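## Task

Take the white plate, with no lid, out of work nest N1 and lay it flat within the locators of one slot in the drawer of cooler CD, its long edge running across the drawer; then push the drawer fully closed (CD's lamp stays on until it is). CD's body must finish within about a finger's width of its starting spot, neither rotated nor tilted. Apart from the bins, every other item on the bench must be left as found. At the end, open the gripper and withdraw the hand.

## Robot and tools

Robot: two six-joint arms, left_arm and right_arm, each with a parallel two-finger gripper and a wrist camera. Either arm may do the job; the idle one may be parked out of the way. CD is loose on the bench, so pushing its drawer too hard can slide or tip the whole cooler.

Frame: one scene frame for everything. Origin on the table top midway between the arms, +z up, +x out across the table, +y toward left_arm. Bases: left_arm at (+0.032, +0.248, 0) m, quat_wxyz (+0.995, 0, 0, -0.099); right_arm at (+0.041, -0.356, 0) m, quat_wxyz (+1.000, 0, 0, +0.023). The arm names do not correspond to image sides. Fingers extend along the gripper's +z and close along its y. The reported hand point sits between the pads, roughly 1 cm short of the tips, and gets less accurate at long reach.

execute_actions takes "actions": a list holding zero or one item, plus optional "pictures" (true/false; images come by default). Empty list: just reports state. An item with only "steps" (up to 300) is a wait: no new command, returns after that many 1/30 s steps counted from the previous result, including thinking time. An item with "rows" (1 to 15 rows) and "steps" (1 to 15, default 15) is a motion; each row lasts one step and the final row repeats to fill out the steps. A refused call moves nothing.

Each row is one flat list of 14 numbers, each in [-1, 1], covering both arms even if one is idle: left_arm waist, shoulder, elbow, wrist pitch, wrist yaw, wrist roll, gripper opening, then the same seven for right_arm. The six joint numbers are offsets, not poses: they are added to the joint angles shown in the latest result that lists them (before any such result, and for later calls in the same reply, to where the arm stands when the motion starts). They are not relative to the previous row. Scale: 1.0 equals 1.264 rad waist, 1.32 shoulder, 1.276 elbow, 1.83 wrist pitch, 1.686 wrist yaw, 2.022 wrist roll. Joint ranges (rad): waist -2.880..2.880, shoulder 0.000..3.142, elbow 0.000..3.019, wrist pitch -1.693..1.571, wrist yaw -1.571..1.571, wrist roll -2.094..2.094. Asking for more than 0.019 rad beyond a limit gets the call refused; true limits may differ by about 0.019 rad, and a request past the true end is clipped there, reported as "joint sent to its limit" (possibly about an earlier motion). No such line does not prove more room exists. Opening is absolute, not an offset: +1 fully open (0.094 m between pads), -1 closed.

Motion limits: each step the joint target may lead the measured angle by at most 0.264 (waist), 0.32 (shoulder), 0.276 (elbow), 0.33 (wrist pitch), 0.186 (wrist yaw), 0.522 (wrist roll) rad, and targets are scaled back if they would put the hand over 70 mm from where it is, so big moves take several steps. Tiny moves of a few mm may not register. Between calls the arms keep heading to the last row's target until motion stalls or a step is HELD. Sending all-zero offsets is not a wait; it pulls joints back to the reference angles. Arms can sag under zero offsets: in the first call of a reply, send the offsets that return each joint to its wanted angle, zeros afterwards, and enlarge the correction if a joint keeps falling short.

Gripping: grip_measured gives finger opening on the command scale; each gripper has a fixed error of up to about 1 mm. To hold something, command roughly 0.03 below grip_measured (less for a lighter hold). Pads push about 50 to 62 N each, less on very thin parts (under about 2 mm), with a brief spike on first contact. Occasional disturbances may tug a held part or shove loose items, so grip firmly enough.

Result lines: the state line "left_arm: … | right_arm: …" gives each hand's end_effector_position (m) and end_effector_quat_wxyz. Joint positions and Joint velocities list each arm's six joints (rad, rad/s) and then pad gap (m, m/s). Joint torques follow the same joint order, are nonzero even in free air, and carry offset, scale error, friction and noise. "joint command not followed" means a clearance check altered or blocked joint targets on some steps; the rest of the row still ran. HELD marks steps where the row, or part of it, was not sent. MOTOR HOT appears from 85 °C; at 100 °C an OVER-TEMPERATURE FAULT drops that arm until it cools, so avoid long heavy holds and idle thinking while loaded. Heat partly carries into the next scene.

zoom_image: "camera" (cam_high, cam_low, cam_left_wrist, cam_right_wrist; each 672x504) and "region" [x0, y0, x1, y1] in pixels from the top-left, at most 504 by 504; returns a closer view of that camera's latest image.

read_manual: optional "section" (only "licences"); returns licence texts, no motion.

finished_scene: "scene" (1 or 2) ends that scene irreversibly, grades it, and gives the next task. The goal must still hold at that moment. Ending a reply without a tool call ends everything.

Avoid: dropping or knocking anything off the table, letting the arms collide or press on each other, slamming or shoving CD or the drawer, slips and sudden jerks. Quick, smooth, low-effort motion is preferred.

Each tool is called after "Call:" by a JSON object that holds its "api" and its "payload", one argument or row to a line.

## Session

I'll start by looking at the scene.

Call:
{"api": "execute_actions", "payload": {
  "actions": []
}}

Scene clock: 0.00 s of 7200.00 s.
left_arm: end_effector_position=(-0.0327, -0.1255, +0.3420) grip_measured=+1.000 end_effector_quat_wxyz=(-0.374, +0.167, +0.787, -0.462) | right_arm: end_effector_position=(+0.3363, -0.4084, +0.3228) grip_measured=+1.000 end_effector_quat_wxyz=(+0.052, -0.040, +0.959, -0.275)
Joint positions: left_arm=[-1.139  0.889  0.805 -0.532  1.039 -1.494  0.094] | right_arm=[ 0.09   1.052  1.18  -1.639  0.564  0.036  0.094]
Joint velocities: left_arm=[-0.005 -0.015  0.007 -0.017 -0.022 -0.007  0.   ] | right_arm=[-0.005  0.005 -0.007 -0.017 -0.037  0.022  0.   ]
Joint torques (N m, as the arm reports them, + toward a larger angle): no reading

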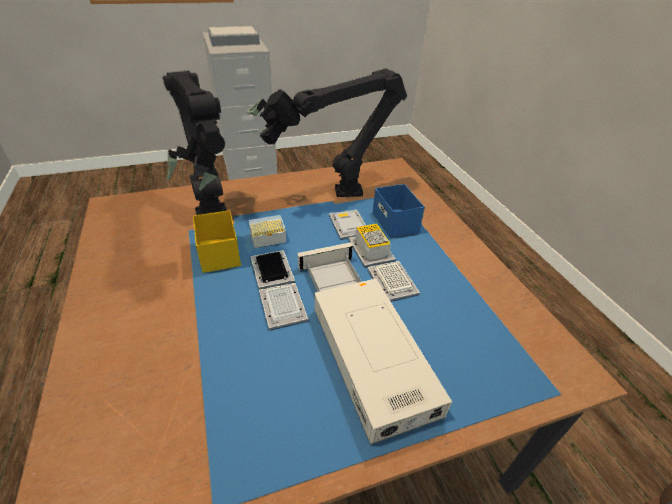

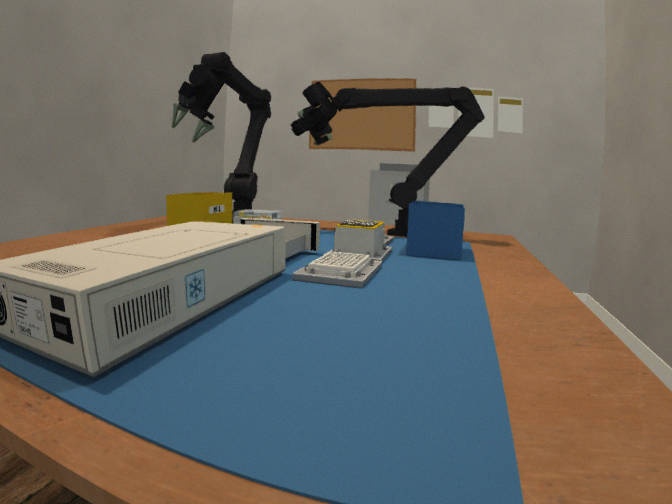

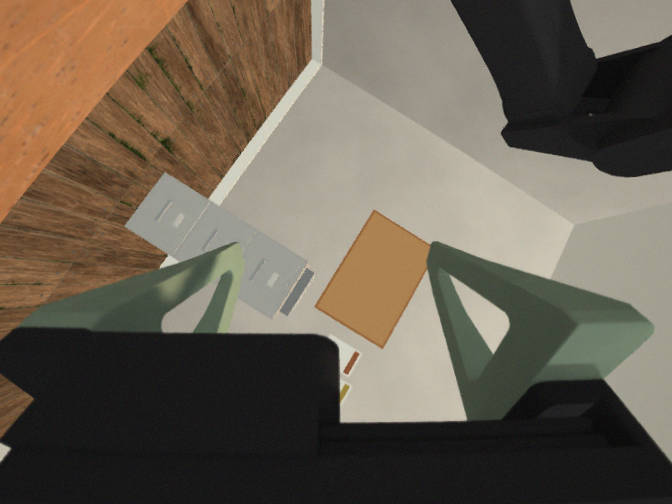

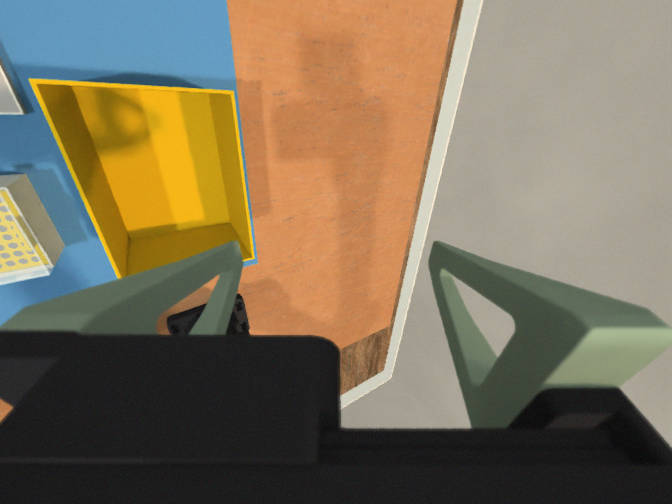

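Call:
{"api": "zoom_image", "payload": {
  "camera": "cam_high",
  "region": [180, 170, 460, 350]
}}

Call:
{"api": "zoom_image", "payload": {
  "camera": "cam_low",
  "region": [150, 180, 480, 300]
}}

Region (180, 170, 460, 350) of cam_high's 672x504 image, scaled by 1.800, with more detail than that image has; it fills the top 324 rows of this view, and the rest is white.

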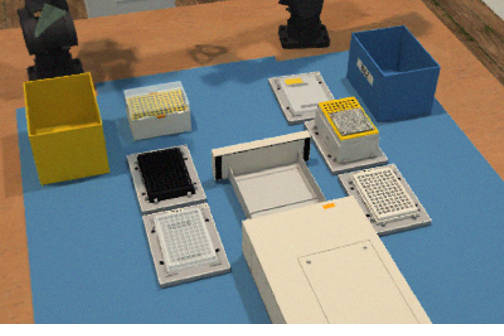

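Region (150, 180, 480, 300) of cam_low's 672x504 image, scaled by 1.527, with more detail than that image has; it fills the top 183 rows of this view, and the rest is white.

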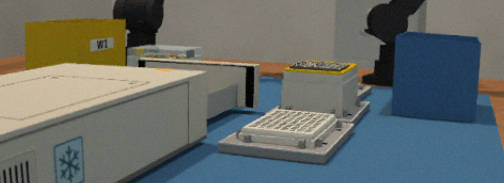

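Call:
{"api": "zoom_image", "payload": {
  "camera": "cam_high",
  "region": [350, 250, 430, 310]
}}

Call:
{"api": "zoom_image", "payload": {
  "camera": "cam_high",
  "region": [240, 245, 330, 335]
}}

Call:
{"api": "zoom_image", "payload": {
  "camera": "cam_high",
  "region": [285, 235, 385, 305]
}}

Call:
{"api": "zoom_image", "payload": {
  "camera": "cam_high",
  "region": [320, 200, 410, 270]
}}

Region (350, 250, 430, 310) of cam_high's 672x504 image, scaled by 6.300, with more detail than that image has; it fills the top 378 rows of this view, and the rest is white.

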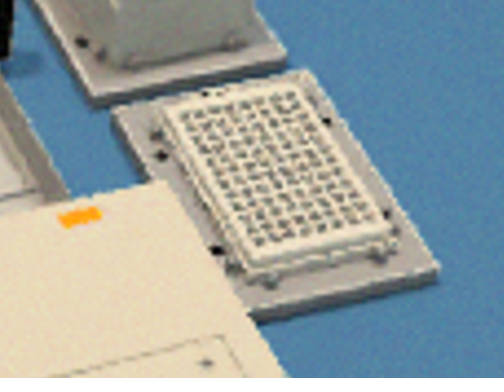

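Region (240, 245, 330, 335) of cam_high's 672x504 image, scaled by 5.600, with more detail than that image has.

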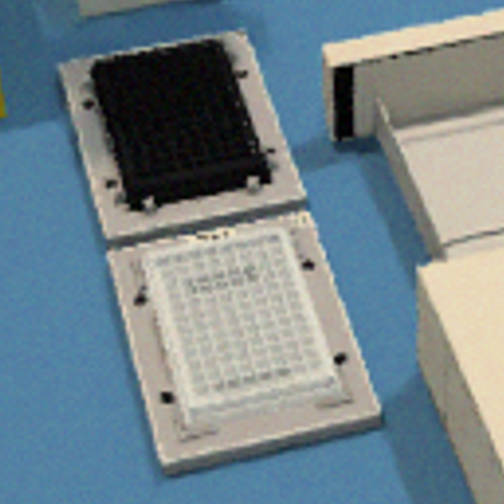

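Region (285, 235, 385, 305) of cam_high's 672x504 image, scaled by 5.040, with more detail than that image has; it fills the top 353 rows of this view, and the rest is white.

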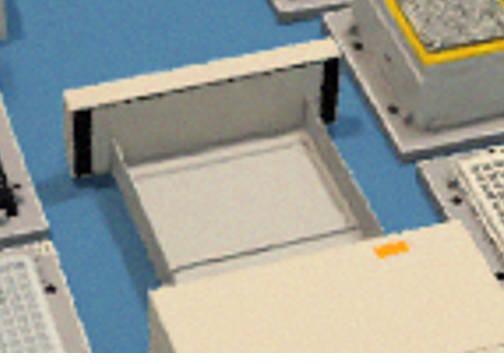

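Region (320, 200, 410, 270) of cam_high's 672x504 image, scaled by 5.600, with more detail than that image has.

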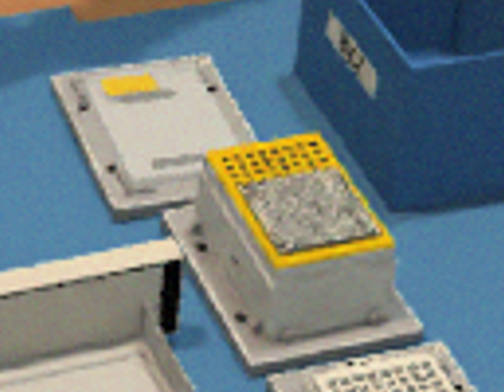

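Call:
{"api": "execute_actions", "payload": {
  "actions": [
    {"rows": [[0.2,0.02,0.04,-0.05,-0.1,0.2,1,0,0,0,0,0,0,1],[0.4,0.04,0.08,-0.1,-0.25,0.4,1,0,0,0,0,0,0,1],[0.6,0.06,0.12,-0.17,-0.45,0.6,1,0,0,0,0,0,0,1],[0.822,0.084,0.153,-0.226,-0.616,0.739,1,0,0,0,0,0,0,1]], "steps": 15}
  ],
  "pictures": false
}}

Call:
{"api": "execute_actions", "payload": {
  "actions": [
    {"steps": 45}
  ]
}}

Scene clock: 51.17 s of 7200.00 s.
left_arm: end_effector_position=(+0.3470, +0.0301, +0.2356) grip_measured=+1.000 end_effector_quat_wxyz=(+0.194, -0.014, +0.960, -0.202) | right_arm: end_effector_position=(+0.3363, -0.4084, +0.3228) grip_measured=+1.000 end_effector_quat_wxyz=(+0.052, -0.040, +0.959, -0.275)
Joint positions: left_arm=[-0.344  0.999  0.888 -0.905  0.133 -0.609  0.094] | right_arm=[ 0.09   1.052  1.18  -1.639  0.564  0.036  0.094]
Joint velocities: left_arm=[ 1.656 -0.015 -0.012 -0.1   -1.414  1.56   0.   ] | right_arm=[ 0.005 -0.015 -0.017 -0.022 -0.037 -0.066  0.   ]
Joint torques (N m, as the arm reports them, + toward a larger angle): left_arm=[-0.99 -5.6  12.49  0.52 -0.06  0.11] | right_arm=[-0.7  -5.93 10.41  0.36  0.51  0.06]
Steps of this call (steps 1 to 90: nothing new was sent; then 47.67 s passed at rest; steps 91 to 105: all 15 steps of this action). Readings (joint positions):
91: left_arm=[-1.128 0.889 0.805 -0.543 0.990 -1.451] | right_arm=[0.090 1.052 1.180 -1.639 0.564 0.036]
92: left_arm=[-1.095 0.890 0.808 -0.570 0.926 -1.388] | right_arm=[0.090 1.052 1.180 -1.639 0.564 0.036]
94: left_arm=[-0.990 0.909 0.829 -0.682 0.799 -1.259] | right_arm=[0.090 1.052 1.180 -1.639 0.564 0.036]
98: left_arm=[-0.752 0.972 0.879 -0.841 0.549 -1.015] | right_arm=[0.090 1.052 1.180 -1.639 0.564 0.036]
105: the state above

Scene clock: 52.67 s of 7200.00 s.
left_arm: end_effector_position=(+0.4052, +0.1342, +0.2585) grip_measured=+1.000 end_effector_quat_wxyz=(+0.283, +0.133, +0.949, -0.044) | right_arm: end_effector_position=(+0.3363, -0.4084, +0.3228) grip_measured=+1.000 end_effector_quat_wxyz=(+0.052, -0.040, +0.959, -0.275)
Joint positions: left_arm=[-0.095  0.999  0.942 -0.932 -0.001 -0.015  0.094] | right_arm=[ 0.09   1.052  1.18  -1.639  0.564  0.036  0.094]
Joint velocities: left_arm=[-0.005  0.015 -0.007  0.002 -0.095 -0.007  0.   ] | right_arm=[ 0.015  0.005  0.012  0.002 -0.037  0.007  0.   ]
Joint torques (N m, as the arm reports them, + toward a larger angle): left_arm=[-1.09 -5.77 12.04  0.69 -0.06  0.1 ] | right_arm=[-0.72 -5.99 10.41  0.38  0.51  0.05]
Steps of this call (steps 1 to 45: the robot went on to your last target). Readings (joint positions):
1: left_arm=[-0.287 0.999 0.889 -0.908 0.086 -0.549] | right_arm=[0.090 1.052 1.180 -1.639 0.564 0.036]
2: left_arm=[-0.230 0.999 0.890 -0.913 0.050 -0.476] | right_arm=[0.090 1.052 1.180 -1.639 0.564 0.036]
4: left_arm=[-0.128 0.999 0.904 -0.926 0.008 -0.315] | right_arm=[0.090 1.052 1.180 -1.639 0.564 0.036]
8: left_arm=[-0.069 0.999 0.936 -0.930 -0.001 -0.139] | right_arm=[0.090 1.052 1.180 -1.639 0.564 0.036]
45: the state above
All arms were judged still, so your last target was given up. Only a new action makes them travel on or press farther. Fingers that are still opening or closing keep moving.

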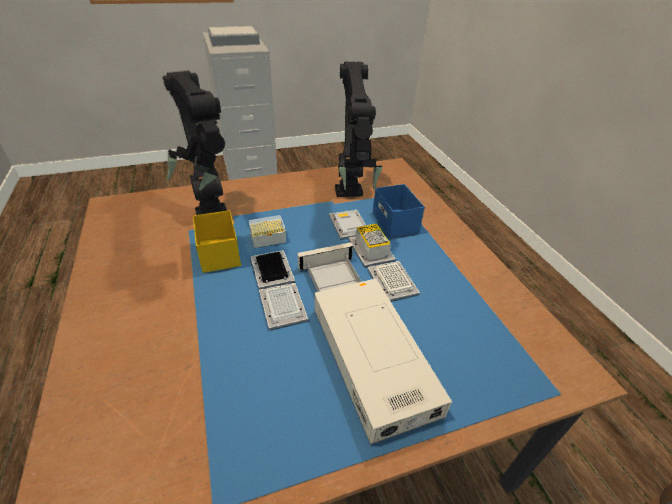

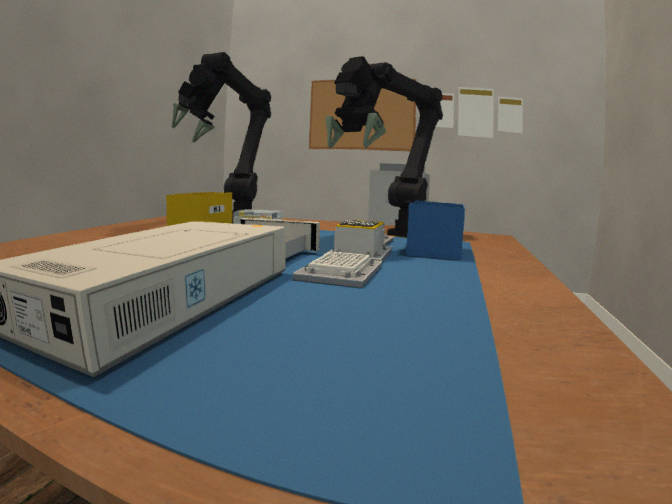

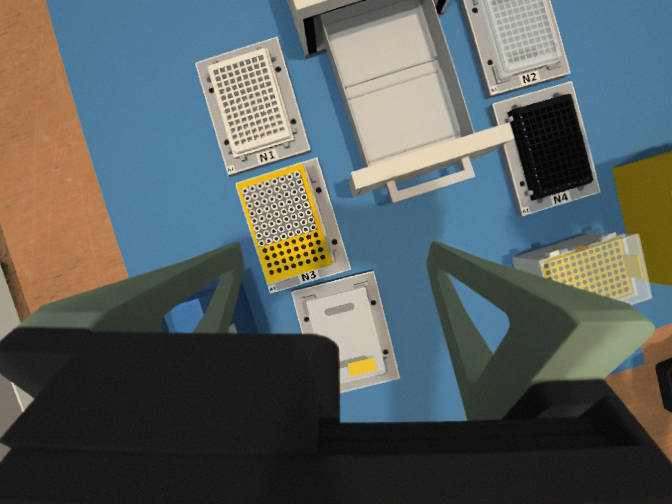

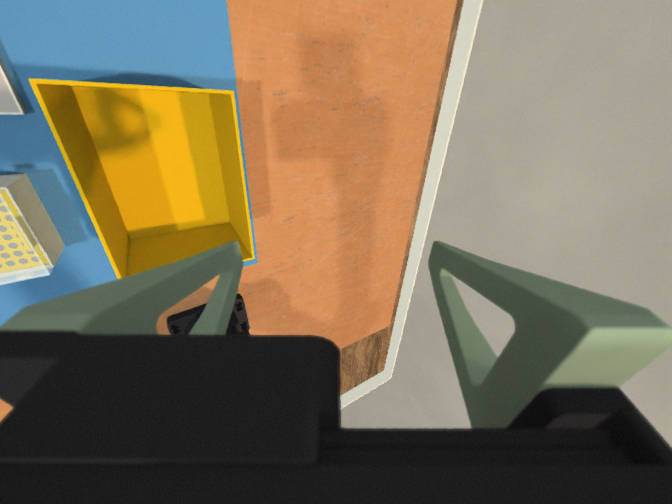

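Call:
{"api": "zoom_image", "payload": {
  "camera": "cam_left_wrist",
  "region": [180, 0, 530, 220]
}}

Call:
{"api": "zoom_image", "payload": {
  "camera": "cam_left_wrist",
  "region": [180, 30, 330, 180]
}}

Call:
{"api": "zoom_image", "payload": {
  "camera": "cam_left_wrist",
  "region": [300, 0, 520, 210]
}}

Region (180, 0, 530, 220) of cam_left_wrist's 672x504 image, scaled by 1.440, with more detail than that image has; it fills the top 317 rows of this view, and the rest is white.

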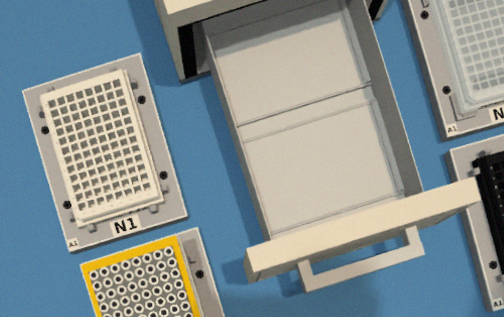

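Region (180, 30, 330, 180) of cam_left_wrist's 672x504 image, scaled by 3.360, with more detail than that image has.

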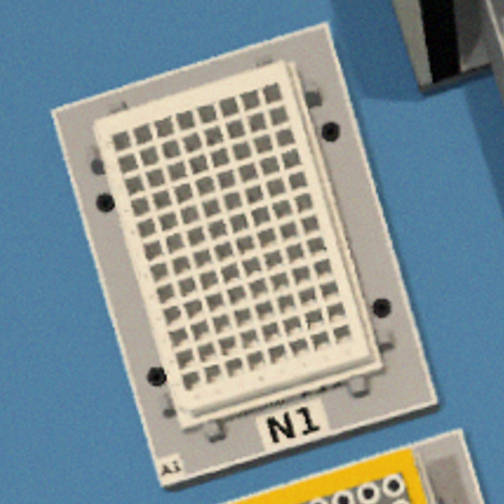

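Region (300, 0, 520, 210) of cam_left_wrist's 672x504 image, scaled by 2.291, with more detail than that image has; it fills the top 481 rows of this view, and the rest is white.

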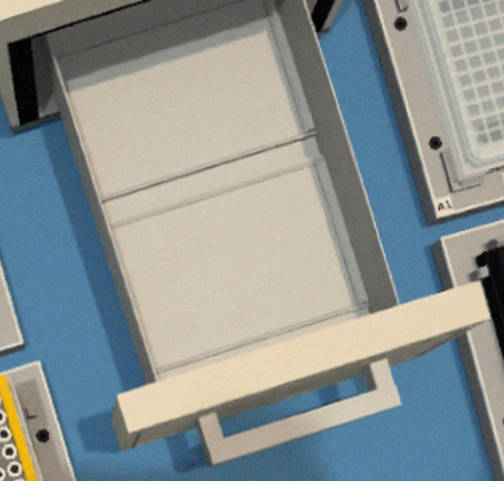

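Call:
{"api": "execute_actions", "payload": {
  "actions": [
    {"rows": [[-0.02,0.04,0.06,0.02,0,0.01,1,0,0,0,0,0,0,1],[-0.04,0.08,0.08,0.04,0,0.01,1,0,0,0,0,0,0,1],[-0.06,0.12,0.1,0.06,0,0.01,1,0,0,0,0,0,0,1],[-0.08,0.16,0.12,0.08,0,0.01,1,0,0,0,0,0,0,1],[-0.1,0.2,0.14,0.1,0,0.01,1,0,0,0,0,0,0,1],[-0.12,0.25,0.16,0.12,0,0.01,1,0,0,0,0,0,0,1],[-0.14,0.318,0.19,0.151,0,0.012,1,0,0,0,0,0,0,1]], "steps": 15}
  ],
  "pictures": false
}}

Call:
{"api": "execute_actions", "payload": {
  "actions": [
    {"steps": 30}
  ]
}}

Scene clock: 96.03 s of 7200.00 s.
left_arm: end_effector_position=(+0.5122, -0.0037, +0.1852) grip_measured=+1.000 end_effector_quat_wxyz=(+0.275, +0.225, +0.932, -0.068) | right_arm: end_effector_position=(+0.3363, -0.4084, +0.3228) grip_measured=+1.000 end_effector_quat_wxyz=(+0.052, -0.040, +0.959, -0.275)
Joint positions: left_arm=[-0.283  1.459  1.132 -0.67  -0.001 -0.007  0.094] | right_arm=[ 0.09   1.052  1.18  -1.639  0.564  0.036  0.094]
Joint velocities: left_arm=[ 0.005  0.044  0.007  0.002  0.022 -0.007  0.   ] | right_arm=[-0.015 -0.005 -0.012 -0.017  0.007  0.037  0.   ]
Joint torques (N m, as the arm reports them, + toward a larger angle): left_arm=[ -0.15 -16.5   11.28   1.82  -0.14   0.09] | right_arm=[-0.77 -5.88 10.42  0.34  0.51  0.06]
Steps of this call (steps 1 to 90: nothing new was sent; then 39.87 s passed at rest; steps 91 to 105: all 15 steps of this action). Readings (joint positions):
91: left_arm=[-0.096 1.002 0.943 -0.930 -0.001 -0.015] | right_arm=[0.090 1.052 1.180 -1.639 0.564 0.036]
92: left_arm=[-0.101 1.012 0.947 -0.921 -0.001 -0.014] | right_arm=[0.090 1.052 1.180 -1.639 0.564 0.036]
94: left_arm=[-0.126 1.066 0.977 -0.879 -0.001 -0.014] | right_arm=[0.090 1.052 1.180 -1.639 0.564 0.036]
98: left_arm=[-0.205 1.247 1.067 -0.764 -0.001 -0.014] | right_arm=[0.090 1.052 1.180 -1.639 0.564 0.036]
105: the state above

Scene clock: 97.03 s of 7200.00 s.
left_arm: end_effector_position=(+0.5102, -0.0016, +0.2068) grip_measured=+1.000 end_effector_quat_wxyz=(+0.294, +0.223, +0.927, -0.072) | right_arm: end_effector_position=(+0.3363, -0.4084, +0.3228) grip_measured=+1.000 end_effector_quat_wxyz=(+0.052, -0.040, +0.959, -0.275)
Joint positions: left_arm=[-0.281  1.417  1.132 -0.67  -0.001 -0.007  0.094] | right_arm=[ 0.09   1.052  1.18  -1.639  0.564  0.036  0.094]
Joint velocities: left_arm=[-0.005  0.005 -0.002  0.002  0.037 -0.037  0.   ] | right_arm=[-0.005  0.015  0.012 -0.012  0.051  0.007  0.   ]
Joint torques (N m, as the arm reports them, + toward a larger angle): left_arm=[ -0.08 -12.18  11.34   1.84  -0.16   0.11] | right_arm=[-0.79 -5.94 10.43  0.39  0.5   0.06]
Steps of this call (steps 1 to 30: the robot went on to your last target). Readings (joint positions):
1: left_arm=[-0.282 1.459 1.132 -0.670 -0.001 -0.007] | right_arm=[0.090 1.052 1.180 -1.639 0.564 0.036]
2: left_arm=[-0.281 1.454 1.132 -0.670 -0.001 -0.007] | right_arm=[0.090 1.052 1.180 -1.639 0.564 0.036]
4: left_arm=[-0.281 1.442 1.132 -0.670 -0.001 -0.007] | right_arm=[0.090 1.052 1.180 -1.639 0.564 0.036]
8: left_arm=[-0.281 1.421 1.132 -0.670 -0.001 -0.007] | right_arm=[0.090 1.052 1.180 -1.639 0.564 0.036]
30: the state above
All arms were judged still, so your last target was given up. Only a new action makes them travel on or press farther. Fingers that are still opening or closing keep moving.

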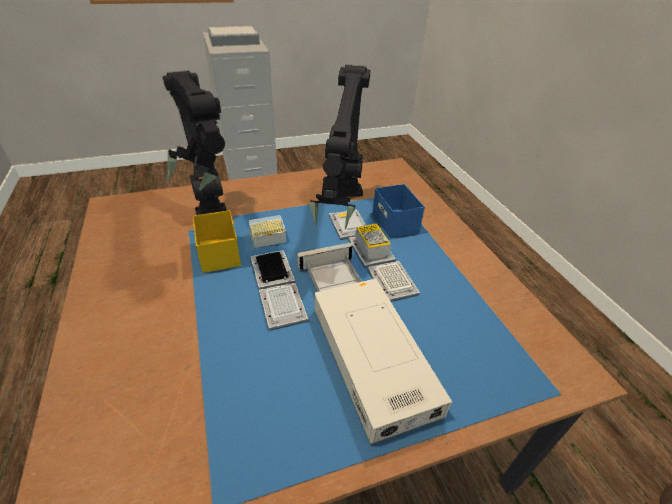

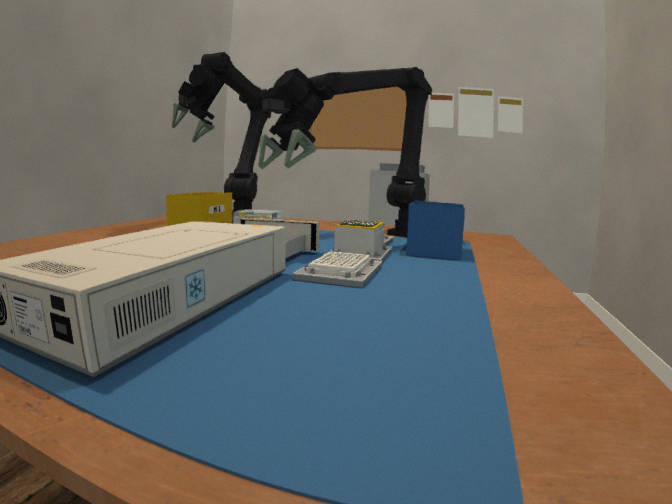

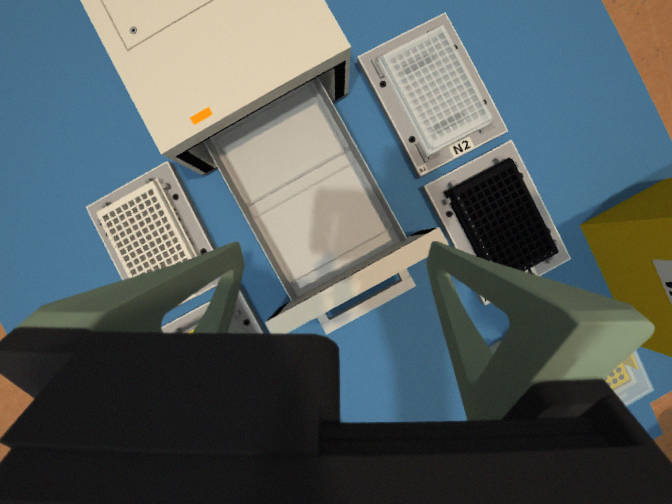

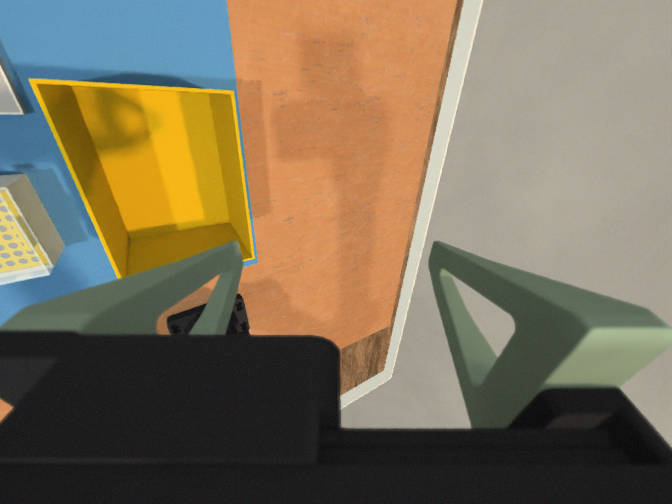

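Call:
{"api": "zoom_image", "payload": {
  "camera": "cam_left_wrist",
  "region": [180, 50, 460, 340]
}}

Call:
{"api": "zoom_image", "payload": {
  "camera": "cam_left_wrist",
  "region": [240, 140, 440, 340]
}}

Call:
{"api": "zoom_image", "payload": {
  "camera": "cam_left_wrist",
  "region": [160, 40, 380, 230]
}}

Region (180, 50, 460, 340) of cam_left_wrist's 672x504 image, scaled by 1.738, with more detail than that image has; it fills the left 487 columns of this view, and the rest is white.

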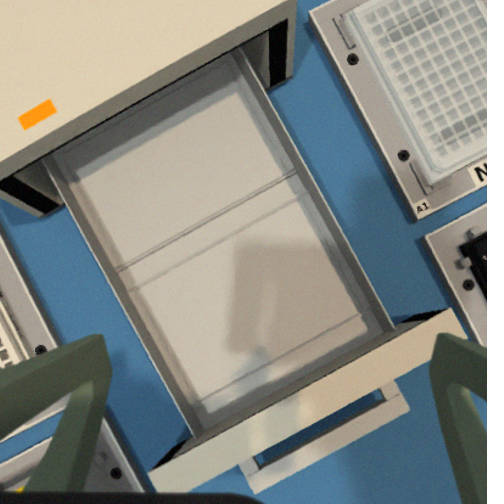

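Region (240, 140, 440, 340) of cam_left_wrist's 672x504 image, scaled by 2.520, with more detail than that image has.

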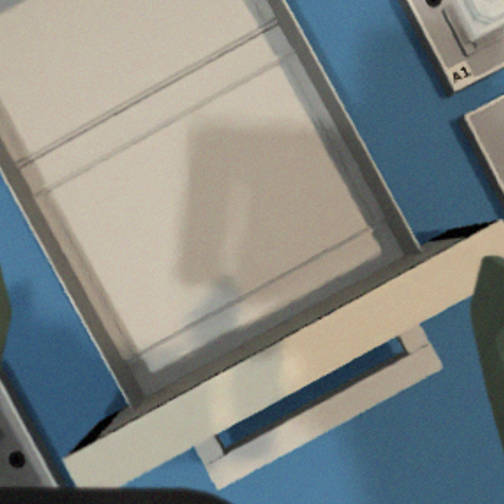

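Region (160, 40, 380, 230) of cam_left_wrist's 672x504 image, scaled by 2.291, with more detail than that image has; it fills the top 435 rows of this view, and the rest is white.

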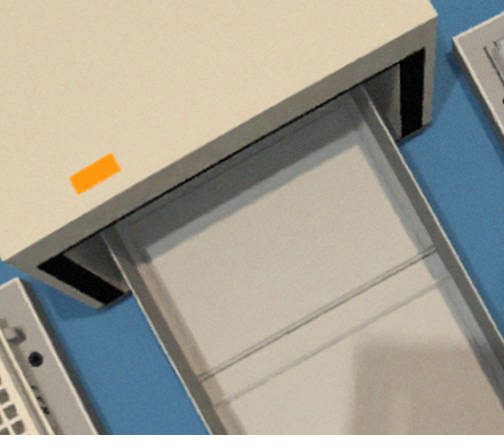

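Call:
{"api": "zoom_image", "payload": {
  "camera": "cam_low",
  "region": [225, 200, 405, 300]
}}

Call:
{"api": "zoom_image", "payload": {
  "camera": "cam_left_wrist",
  "region": [340, 190, 450, 300]
}}

Call:
{"api": "zoom_image", "payload": {
  "camera": "cam_left_wrist",
  "region": [250, 240, 350, 340]
}}

Region (225, 200, 405, 300) of cam_low's 672x504 image, scaled by 2.800, with more detail than that image has.

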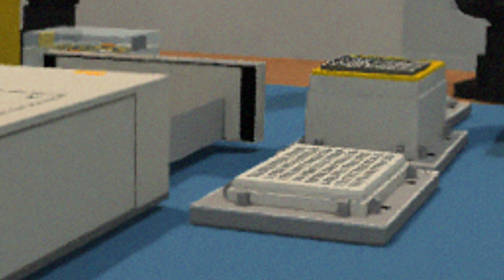

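Region (340, 190, 450, 300) of cam_left_wrist's 672x504 image, scaled by 4.582, with more detail than that image has.

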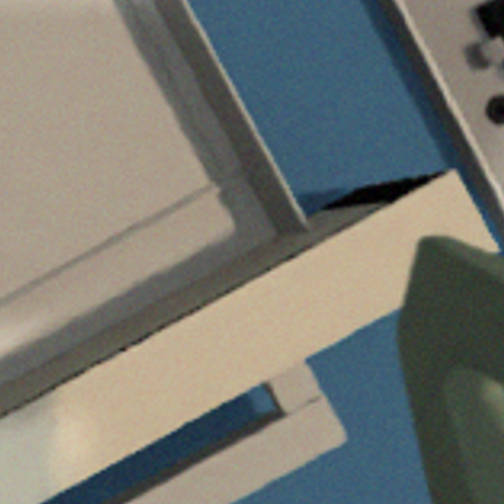

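Region (250, 240, 350, 340) of cam_left_wrist's 672x504 image, scaled by 5.040, with more detail than that image has.

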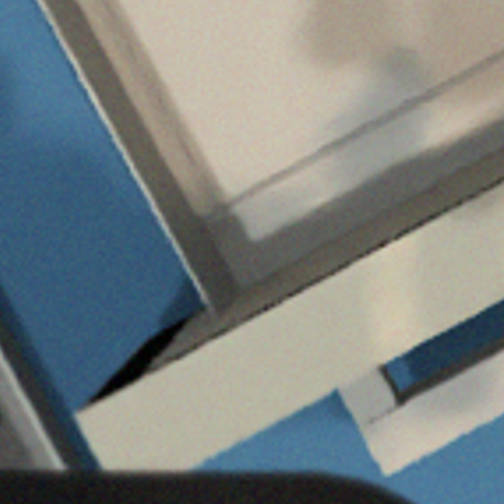

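Call:
{"api": "execute_actions", "payload": {
  "actions": [
    {"rows": [[0.015,0.02,0.064,-0.018,0,-0.003,1,0,0,0,0,0,0,1],[0.036,0.048,0.095,-0.044,0,-0.006,1,0,0,0,0,0,0,1],[0.06,0.08,0.131,-0.073,0,-0.01,1,0,0,0,0,0,0,1],[0.087,0.116,0.171,-0.106,0,-0.015,1,0,0,0,0,0,0,1],[0.114,0.153,0.212,-0.14,0,-0.02,1,0,0,0,0,0,0,1],[0.141,0.189,0.252,-0.173,0,-0.024,1,0,0,0,0,0,0,1],[0.168,0.225,0.293,-0.206,0,-0.029,1,0,0,0,0,0,0,1],[0.195,0.261,0.333,-0.239,0,-0.033,1,0,0,0,0,0,0,1],[0.218,0.293,0.369,-0.268,0,-0.038,1,0,0,0,0,0,0,1],[0.239,0.321,0.4,-0.294,0,-0.041,1,0,0,0,0,0,0,1],[0.257,0.345,0.427,-0.316,0,-0.044,1,0,0,0,0,0,0,1],[0.272,0.365,0.449,-0.334,0,-0.047,1,0,0,0,0,0,0,1],[0.284,0.381,0.467,-0.349,0,-0.049,1,0,0,0,0,0,0,1],[0.293,0.393,0.481,-0.36,0,-0.05,1,0,0,0,0,0,0,1],[0.299,0.401,0.49,-0.367,0,-0.052,1,0,0,0,0,0,0,1]], "steps": 15}
  ],
  "pictures": false
}}

Call:
{"api": "execute_actions", "payload": {
  "actions": [
    {"steps": 25}
  ]
}}

Scene clock: 192.47 s of 7200.00 s.
left_arm: end_effector_position=(+0.6231, +0.1586, +0.1387) grip_measured=+1.000 end_effector_quat_wxyz=(+0.042, +0.041, +0.998, -0.004) | right_arm: end_effector_position=(+0.3363, -0.4084, +0.3228) grip_measured=+1.000 end_effector_quat_wxyz=(+0.052, -0.040, +0.959, -0.275)
Joint positions: left_arm=[ 0.05   1.889  1.664 -1.261 -0.001 -0.067  0.094] | right_arm=[ 0.09   1.052  1.18  -1.639  0.564  0.036  0.094]
Joint velocities: left_arm=[ 0.864  1.05   0.916 -0.965 -0.007 -0.286  0.   ] | right_arm=[-0.015 -0.005  0.002  0.007  0.037 -0.037  0.   ]
Joint torques (N m, as the arm reports them, + toward a larger angle): left_arm=[ -1.04 -19.47  10.01  -0.12  -0.18  -0.22] | right_arm=[-0.82 -5.9  10.42  0.34  0.51  0.06]
Steps of this call (steps 1 to 90: nothing new was sent; then 91.93 s passed at rest; steps 91 to 105: all 15 steps of this action). Readings (joint positions):
91: left_arm=[-0.280 1.418 1.134 -0.674 -0.001 -0.007] | right_arm=[0.090 1.052 1.180 -1.639 0.564 0.036]
92: left_arm=[-0.277 1.423 1.142 -0.691 -0.001 -0.007] | right_arm=[0.090 1.052 1.180 -1.639 0.564 0.036]
94: left_arm=[-0.259 1.459 1.196 -0.767 -0.001 -0.009] | right_arm=[0.090 1.052 1.180 -1.639 0.564 0.036]
98: left_arm=[-0.165 1.605 1.378 -0.938 -0.001 -0.022] | right_arm=[0.090 1.052 1.180 -1.639 0.564 0.036]
105: the state above

Scene clock: 193.30 s of 7200.00 s.
left_arm: end_effector_position=(+0.6208, +0.1838, +0.1150) grip_measured=+1.000 end_effector_quat_wxyz=(-0.006, +0.006, +1.000, +0.002) | right_arm: end_effector_position=(+0.3363, -0.4084, +0.3228) grip_measured=+1.000 end_effector_quat_wxyz=(+0.052, -0.040, +0.959, -0.275)
Joint positions: left_arm=[ 0.091  1.952  1.699 -1.329 -0.002 -0.096  0.094] | right_arm=[ 0.09   1.052  1.18  -1.639  0.564  0.036  0.094]
Joint velocities: left_arm=[ 0.015 -0.015 -0.007 -0.002 -0.007 -0.037  0.   ] | right_arm=[ 0.005 -0.005 -0.017 -0.012 -0.022 -0.081  0.   ]
Joint torques (N m, as the arm reports them, + toward a larger angle): left_arm=[ -0.13 -19.69  11.01  -0.44  -0.17  -0.23] | right_arm=[-0.77 -6.   10.44  0.36  0.51  0.07]
Steps of this call (steps 1 to 25: the robot went on to your last target). Readings (joint positions):
1: left_arm=[0.078 1.920 1.688 -1.285 -0.001 -0.073] | right_arm=[0.090 1.052 1.180 -1.639 0.564 0.036]
2: left_arm=[0.102 1.942 1.697 -1.298 -0.001 -0.078] | right_arm=[0.090 1.052 1.180 -1.639 0.564 0.036]
4: left_arm=[0.136 1.965 1.698 -1.317 -0.002 -0.086] | right_arm=[0.090 1.052 1.180 -1.639 0.564 0.036]
8: left_arm=[0.142 1.967 1.699 -1.329 -0.002 -0.094] | right_arm=[0.090 1.052 1.180 -1.639 0.564 0.036]
25: the state above

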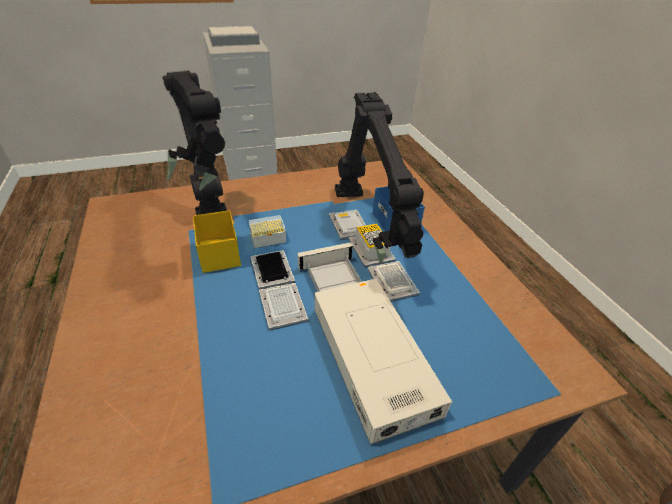

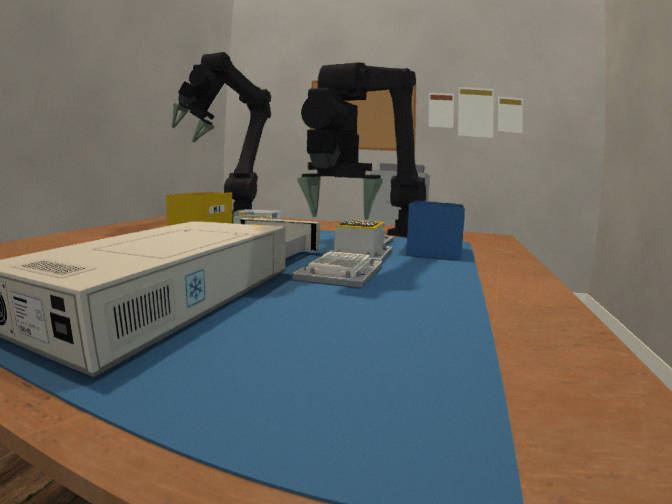

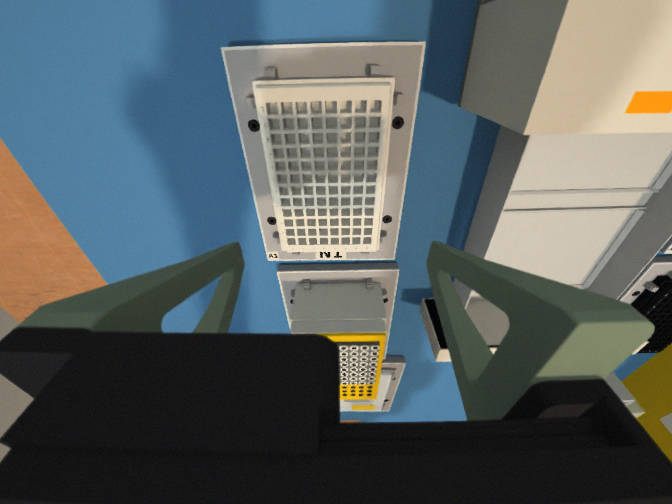

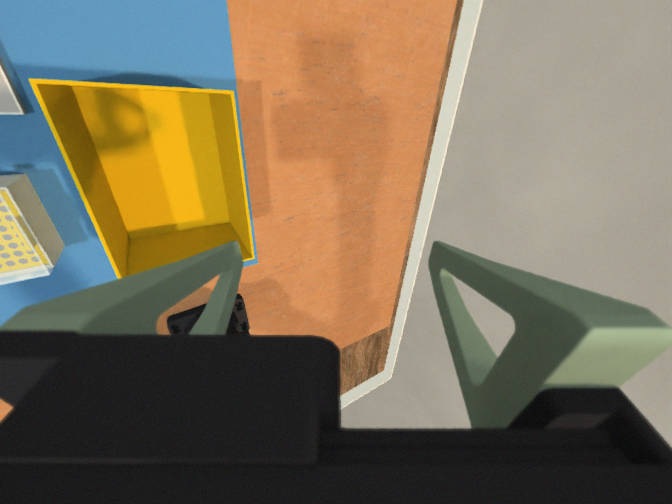

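Call:
{"api": "zoom_image", "payload": {
  "camera": "cam_left_wrist",
  "region": [210, 30, 450, 270]
}}

Region (210, 30, 450, 270) of cam_left_wrist's 672x504 image, scaled by 2.100, with more detail than that image has.

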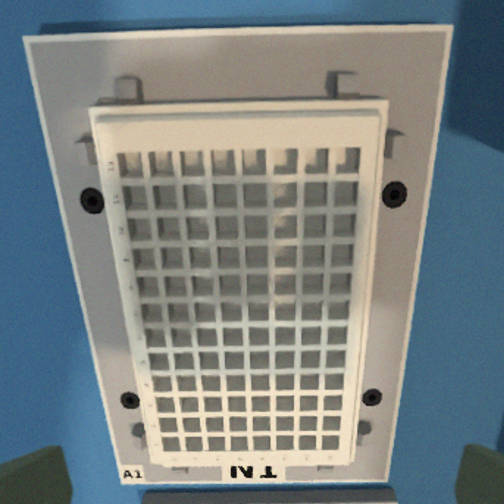

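Call:
{"api": "execute_actions", "payload": {
  "actions": [
    {"rows": [[0.002,0.003,0.0,0.008,0,-0.004,1,0,0,0,0,0,0,1],[0.004,0.006,-0.008,0.016,0,-0.008,1,0,0,0,0,0,0,1],[0.006,0.009,-0.016,0.024,0,-0.01,1,0,0,0,0,0,0,1],[0.008,0.012,-0.024,0.032,0,-0.012,1,0,0,0,0,0,0,1],[0.009,0.015,-0.032,0.04,0,-0.014,1,0,0,0,0,0,0,1],[0.01,0.018,-0.04,0.048,0,-0.016,1,0,0,0,0,0,0,1],[0.011,0.021,-0.047,0.056,0,-0.016,1,0,0,0,0,0,0,1],[0.012,0.024,-0.053,0.064,0,-0.016,1,0,0,0,0,0,0,1],[0.012,0.026,-0.058,0.071,0,-0.016,1,0,0,0,0,0,0,1],[0.012,0.028,-0.0625,0.0776,0,-0.016,1,0,0,0,0,0,0,1]], "steps": 15}
  ],
  "pictures": false
}}

Call:
{"api": "execute_actions", "payload": {
  "actions": [
    {"steps": 15}
  ]
}}

Scene clock: 219.53 s of 7200.00 s.
left_arm: end_effector_position=(+0.6272, +0.1871, +0.0786) grip_measured=+1.000 end_effector_quat_wxyz=(+0.013, -0.005, +1.000, -0.000) | right_arm: end_effector_position=(+0.3363, -0.4084, +0.3228) grip_measured=+1.000 end_effector_quat_wxyz=(+0.052, -0.040, +0.959, -0.275)
Joint positions: left_arm=[ 0.098  1.973  1.631 -1.204 -0.002 -0.112  0.094] | right_arm=[ 0.09   1.052  1.18  -1.639  0.564  0.036  0.094]
Joint velocities: left_arm=[-0.005  0.083 -0.032  0.022 -0.066  0.051  0.   ] | right_arm=[-0.005  0.005  0.002  0.017  0.007 -0.007  0.   ]
Joint torques (N m, as the arm reports them, + toward a larger angle): left_arm=[ -0.24 -18.46   6.56   0.65  -0.18  -0.25] | right_arm=[-0.74 -6.02 10.42  0.35  0.5   0.06]
Steps of this call (steps 1 to 15: the robot went on to your last target; steps 16 to 90: nothing new was sent; then 22.73 s passed at rest; steps 91 to 105: all 15 steps of this action). Readings (joint positions):
91: left_arm=[0.091 1.952 1.699 -1.329 -0.002 -0.096] | right_arm=[0.090 1.052 1.180 -1.639 0.564 0.036]
92: left_arm=[0.091 1.952 1.699 -1.327 -0.002 -0.097] | right_arm=[0.090 1.052 1.180 -1.639 0.564 0.036]
94: left_arm=[0.091 1.952 1.695 -1.308 -0.002 -0.099] | right_arm=[0.090 1.052 1.180 -1.639 0.564 0.036]
98: left_arm=[0.092 1.953 1.666 -1.252 -0.002 -0.107] | right_arm=[0.090 1.052 1.180 -1.639 0.564 0.036]
105: the state above

Scene clock: 220.03 s of 7200.00 s.
left_arm: end_effector_position=(+0.6273, +0.1873, +0.0765) grip_measured=+1.000 end_effector_quat_wxyz=(+0.012, -0.006, +1.000, -0.000) | right_arm: end_effector_position=(+0.3363, -0.4084, +0.3228) grip_measured=+1.000 end_effector_quat_wxyz=(+0.052, -0.040, +0.959, -0.275)
Joint positions: left_arm=[ 0.098  1.976  1.63  -1.201 -0.002 -0.113  0.094] | right_arm=[ 0.09   1.052  1.18  -1.639  0.564  0.036  0.094]
Joint velocities: left_arm=[-0.015 -0.015  0.002 -0.002  0.007 -0.007  0.   ] | right_arm=[-0.005  0.005  0.017 -0.007 -0.037 -0.066  0.   ]
Joint torques (N m, as the arm reports them, + toward a larger angle): left_arm=[ -0.21 -18.29   6.54   0.73  -0.18  -0.23] | right_arm=[-0.74 -5.92 10.41  0.39  0.5   0.06]
Steps of this call (steps 1 to 15: the robot went on to your last target). Readings (joint positions):
1: left_arm=[0.098 1.975 1.630 -1.203 -0.002 -0.112] | right_arm=[0.090 1.052 1.180 -1.639 0.564 0.036]
2: left_arm=[0.098 1.976 1.630 -1.202 -0.002 -0.112] | right_arm=[0.090 1.052 1.180 -1.639 0.564 0.036]
4: left_arm=[0.098 1.976 1.630 -1.202 -0.002 -0.113] | right_arm=[0.090 1.052 1.180 -1.639 0.564 0.036]
8: left_arm=[0.098 1.976 1.630 -1.201 -0.002 -0.113] | right_arm=[0.090 1.052 1.180 -1.639 0.564 0.036]
15: the state above
All arms were judged still, so your last target was given up. Only a new action makes them travel on or press farther. Fingers that are still opening or closing keep moving.

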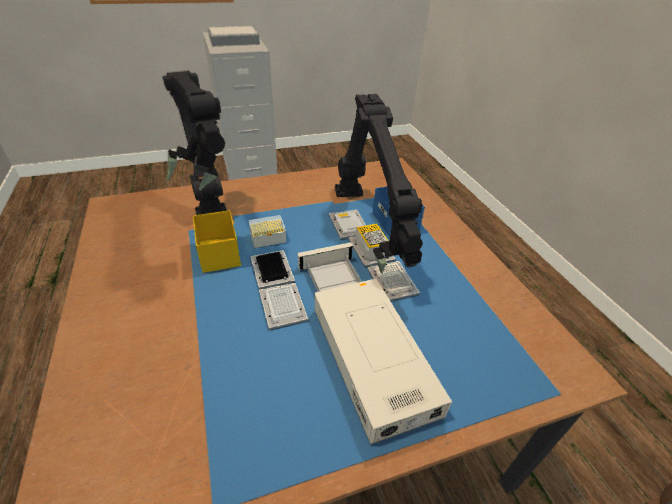

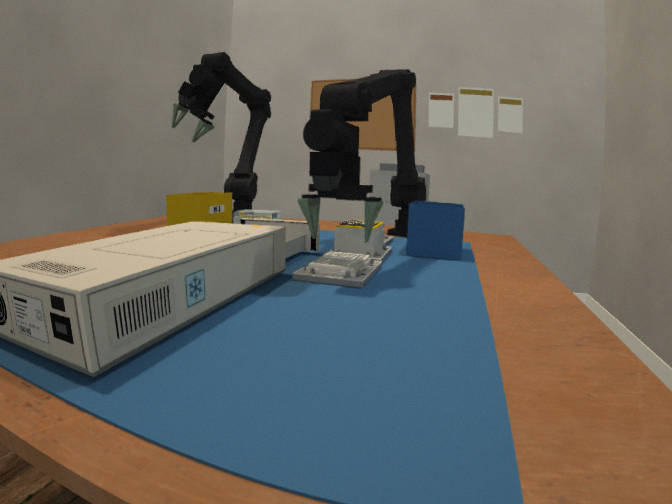

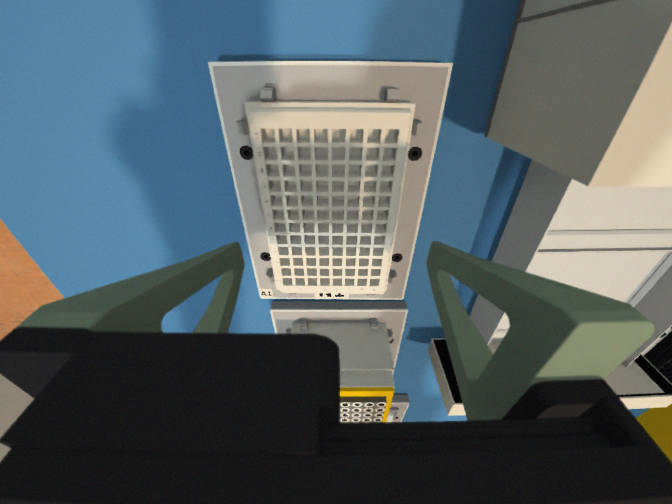

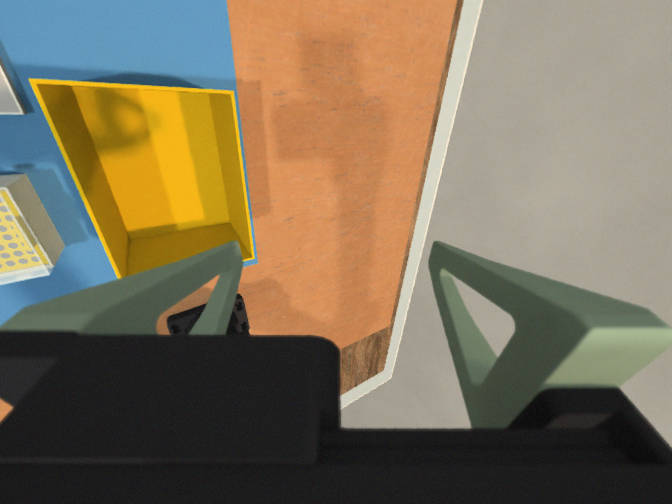

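Call:
{"api": "zoom_image", "payload": {
  "camera": "cam_left_wrist",
  "region": [210, 60, 460, 310]
}}

Region (210, 60, 460, 310) of cam_left_wrist's 672x504 image, scaled by 2.016, with more detail than that image has.

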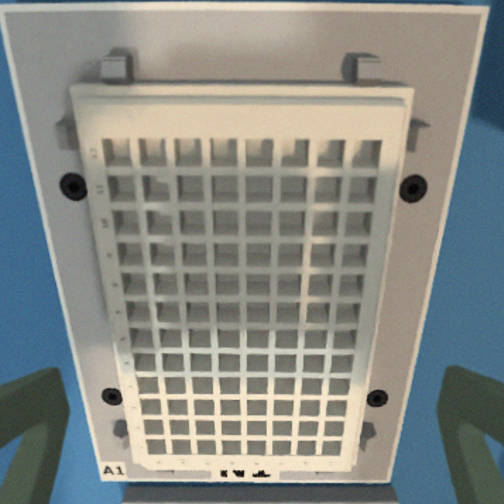

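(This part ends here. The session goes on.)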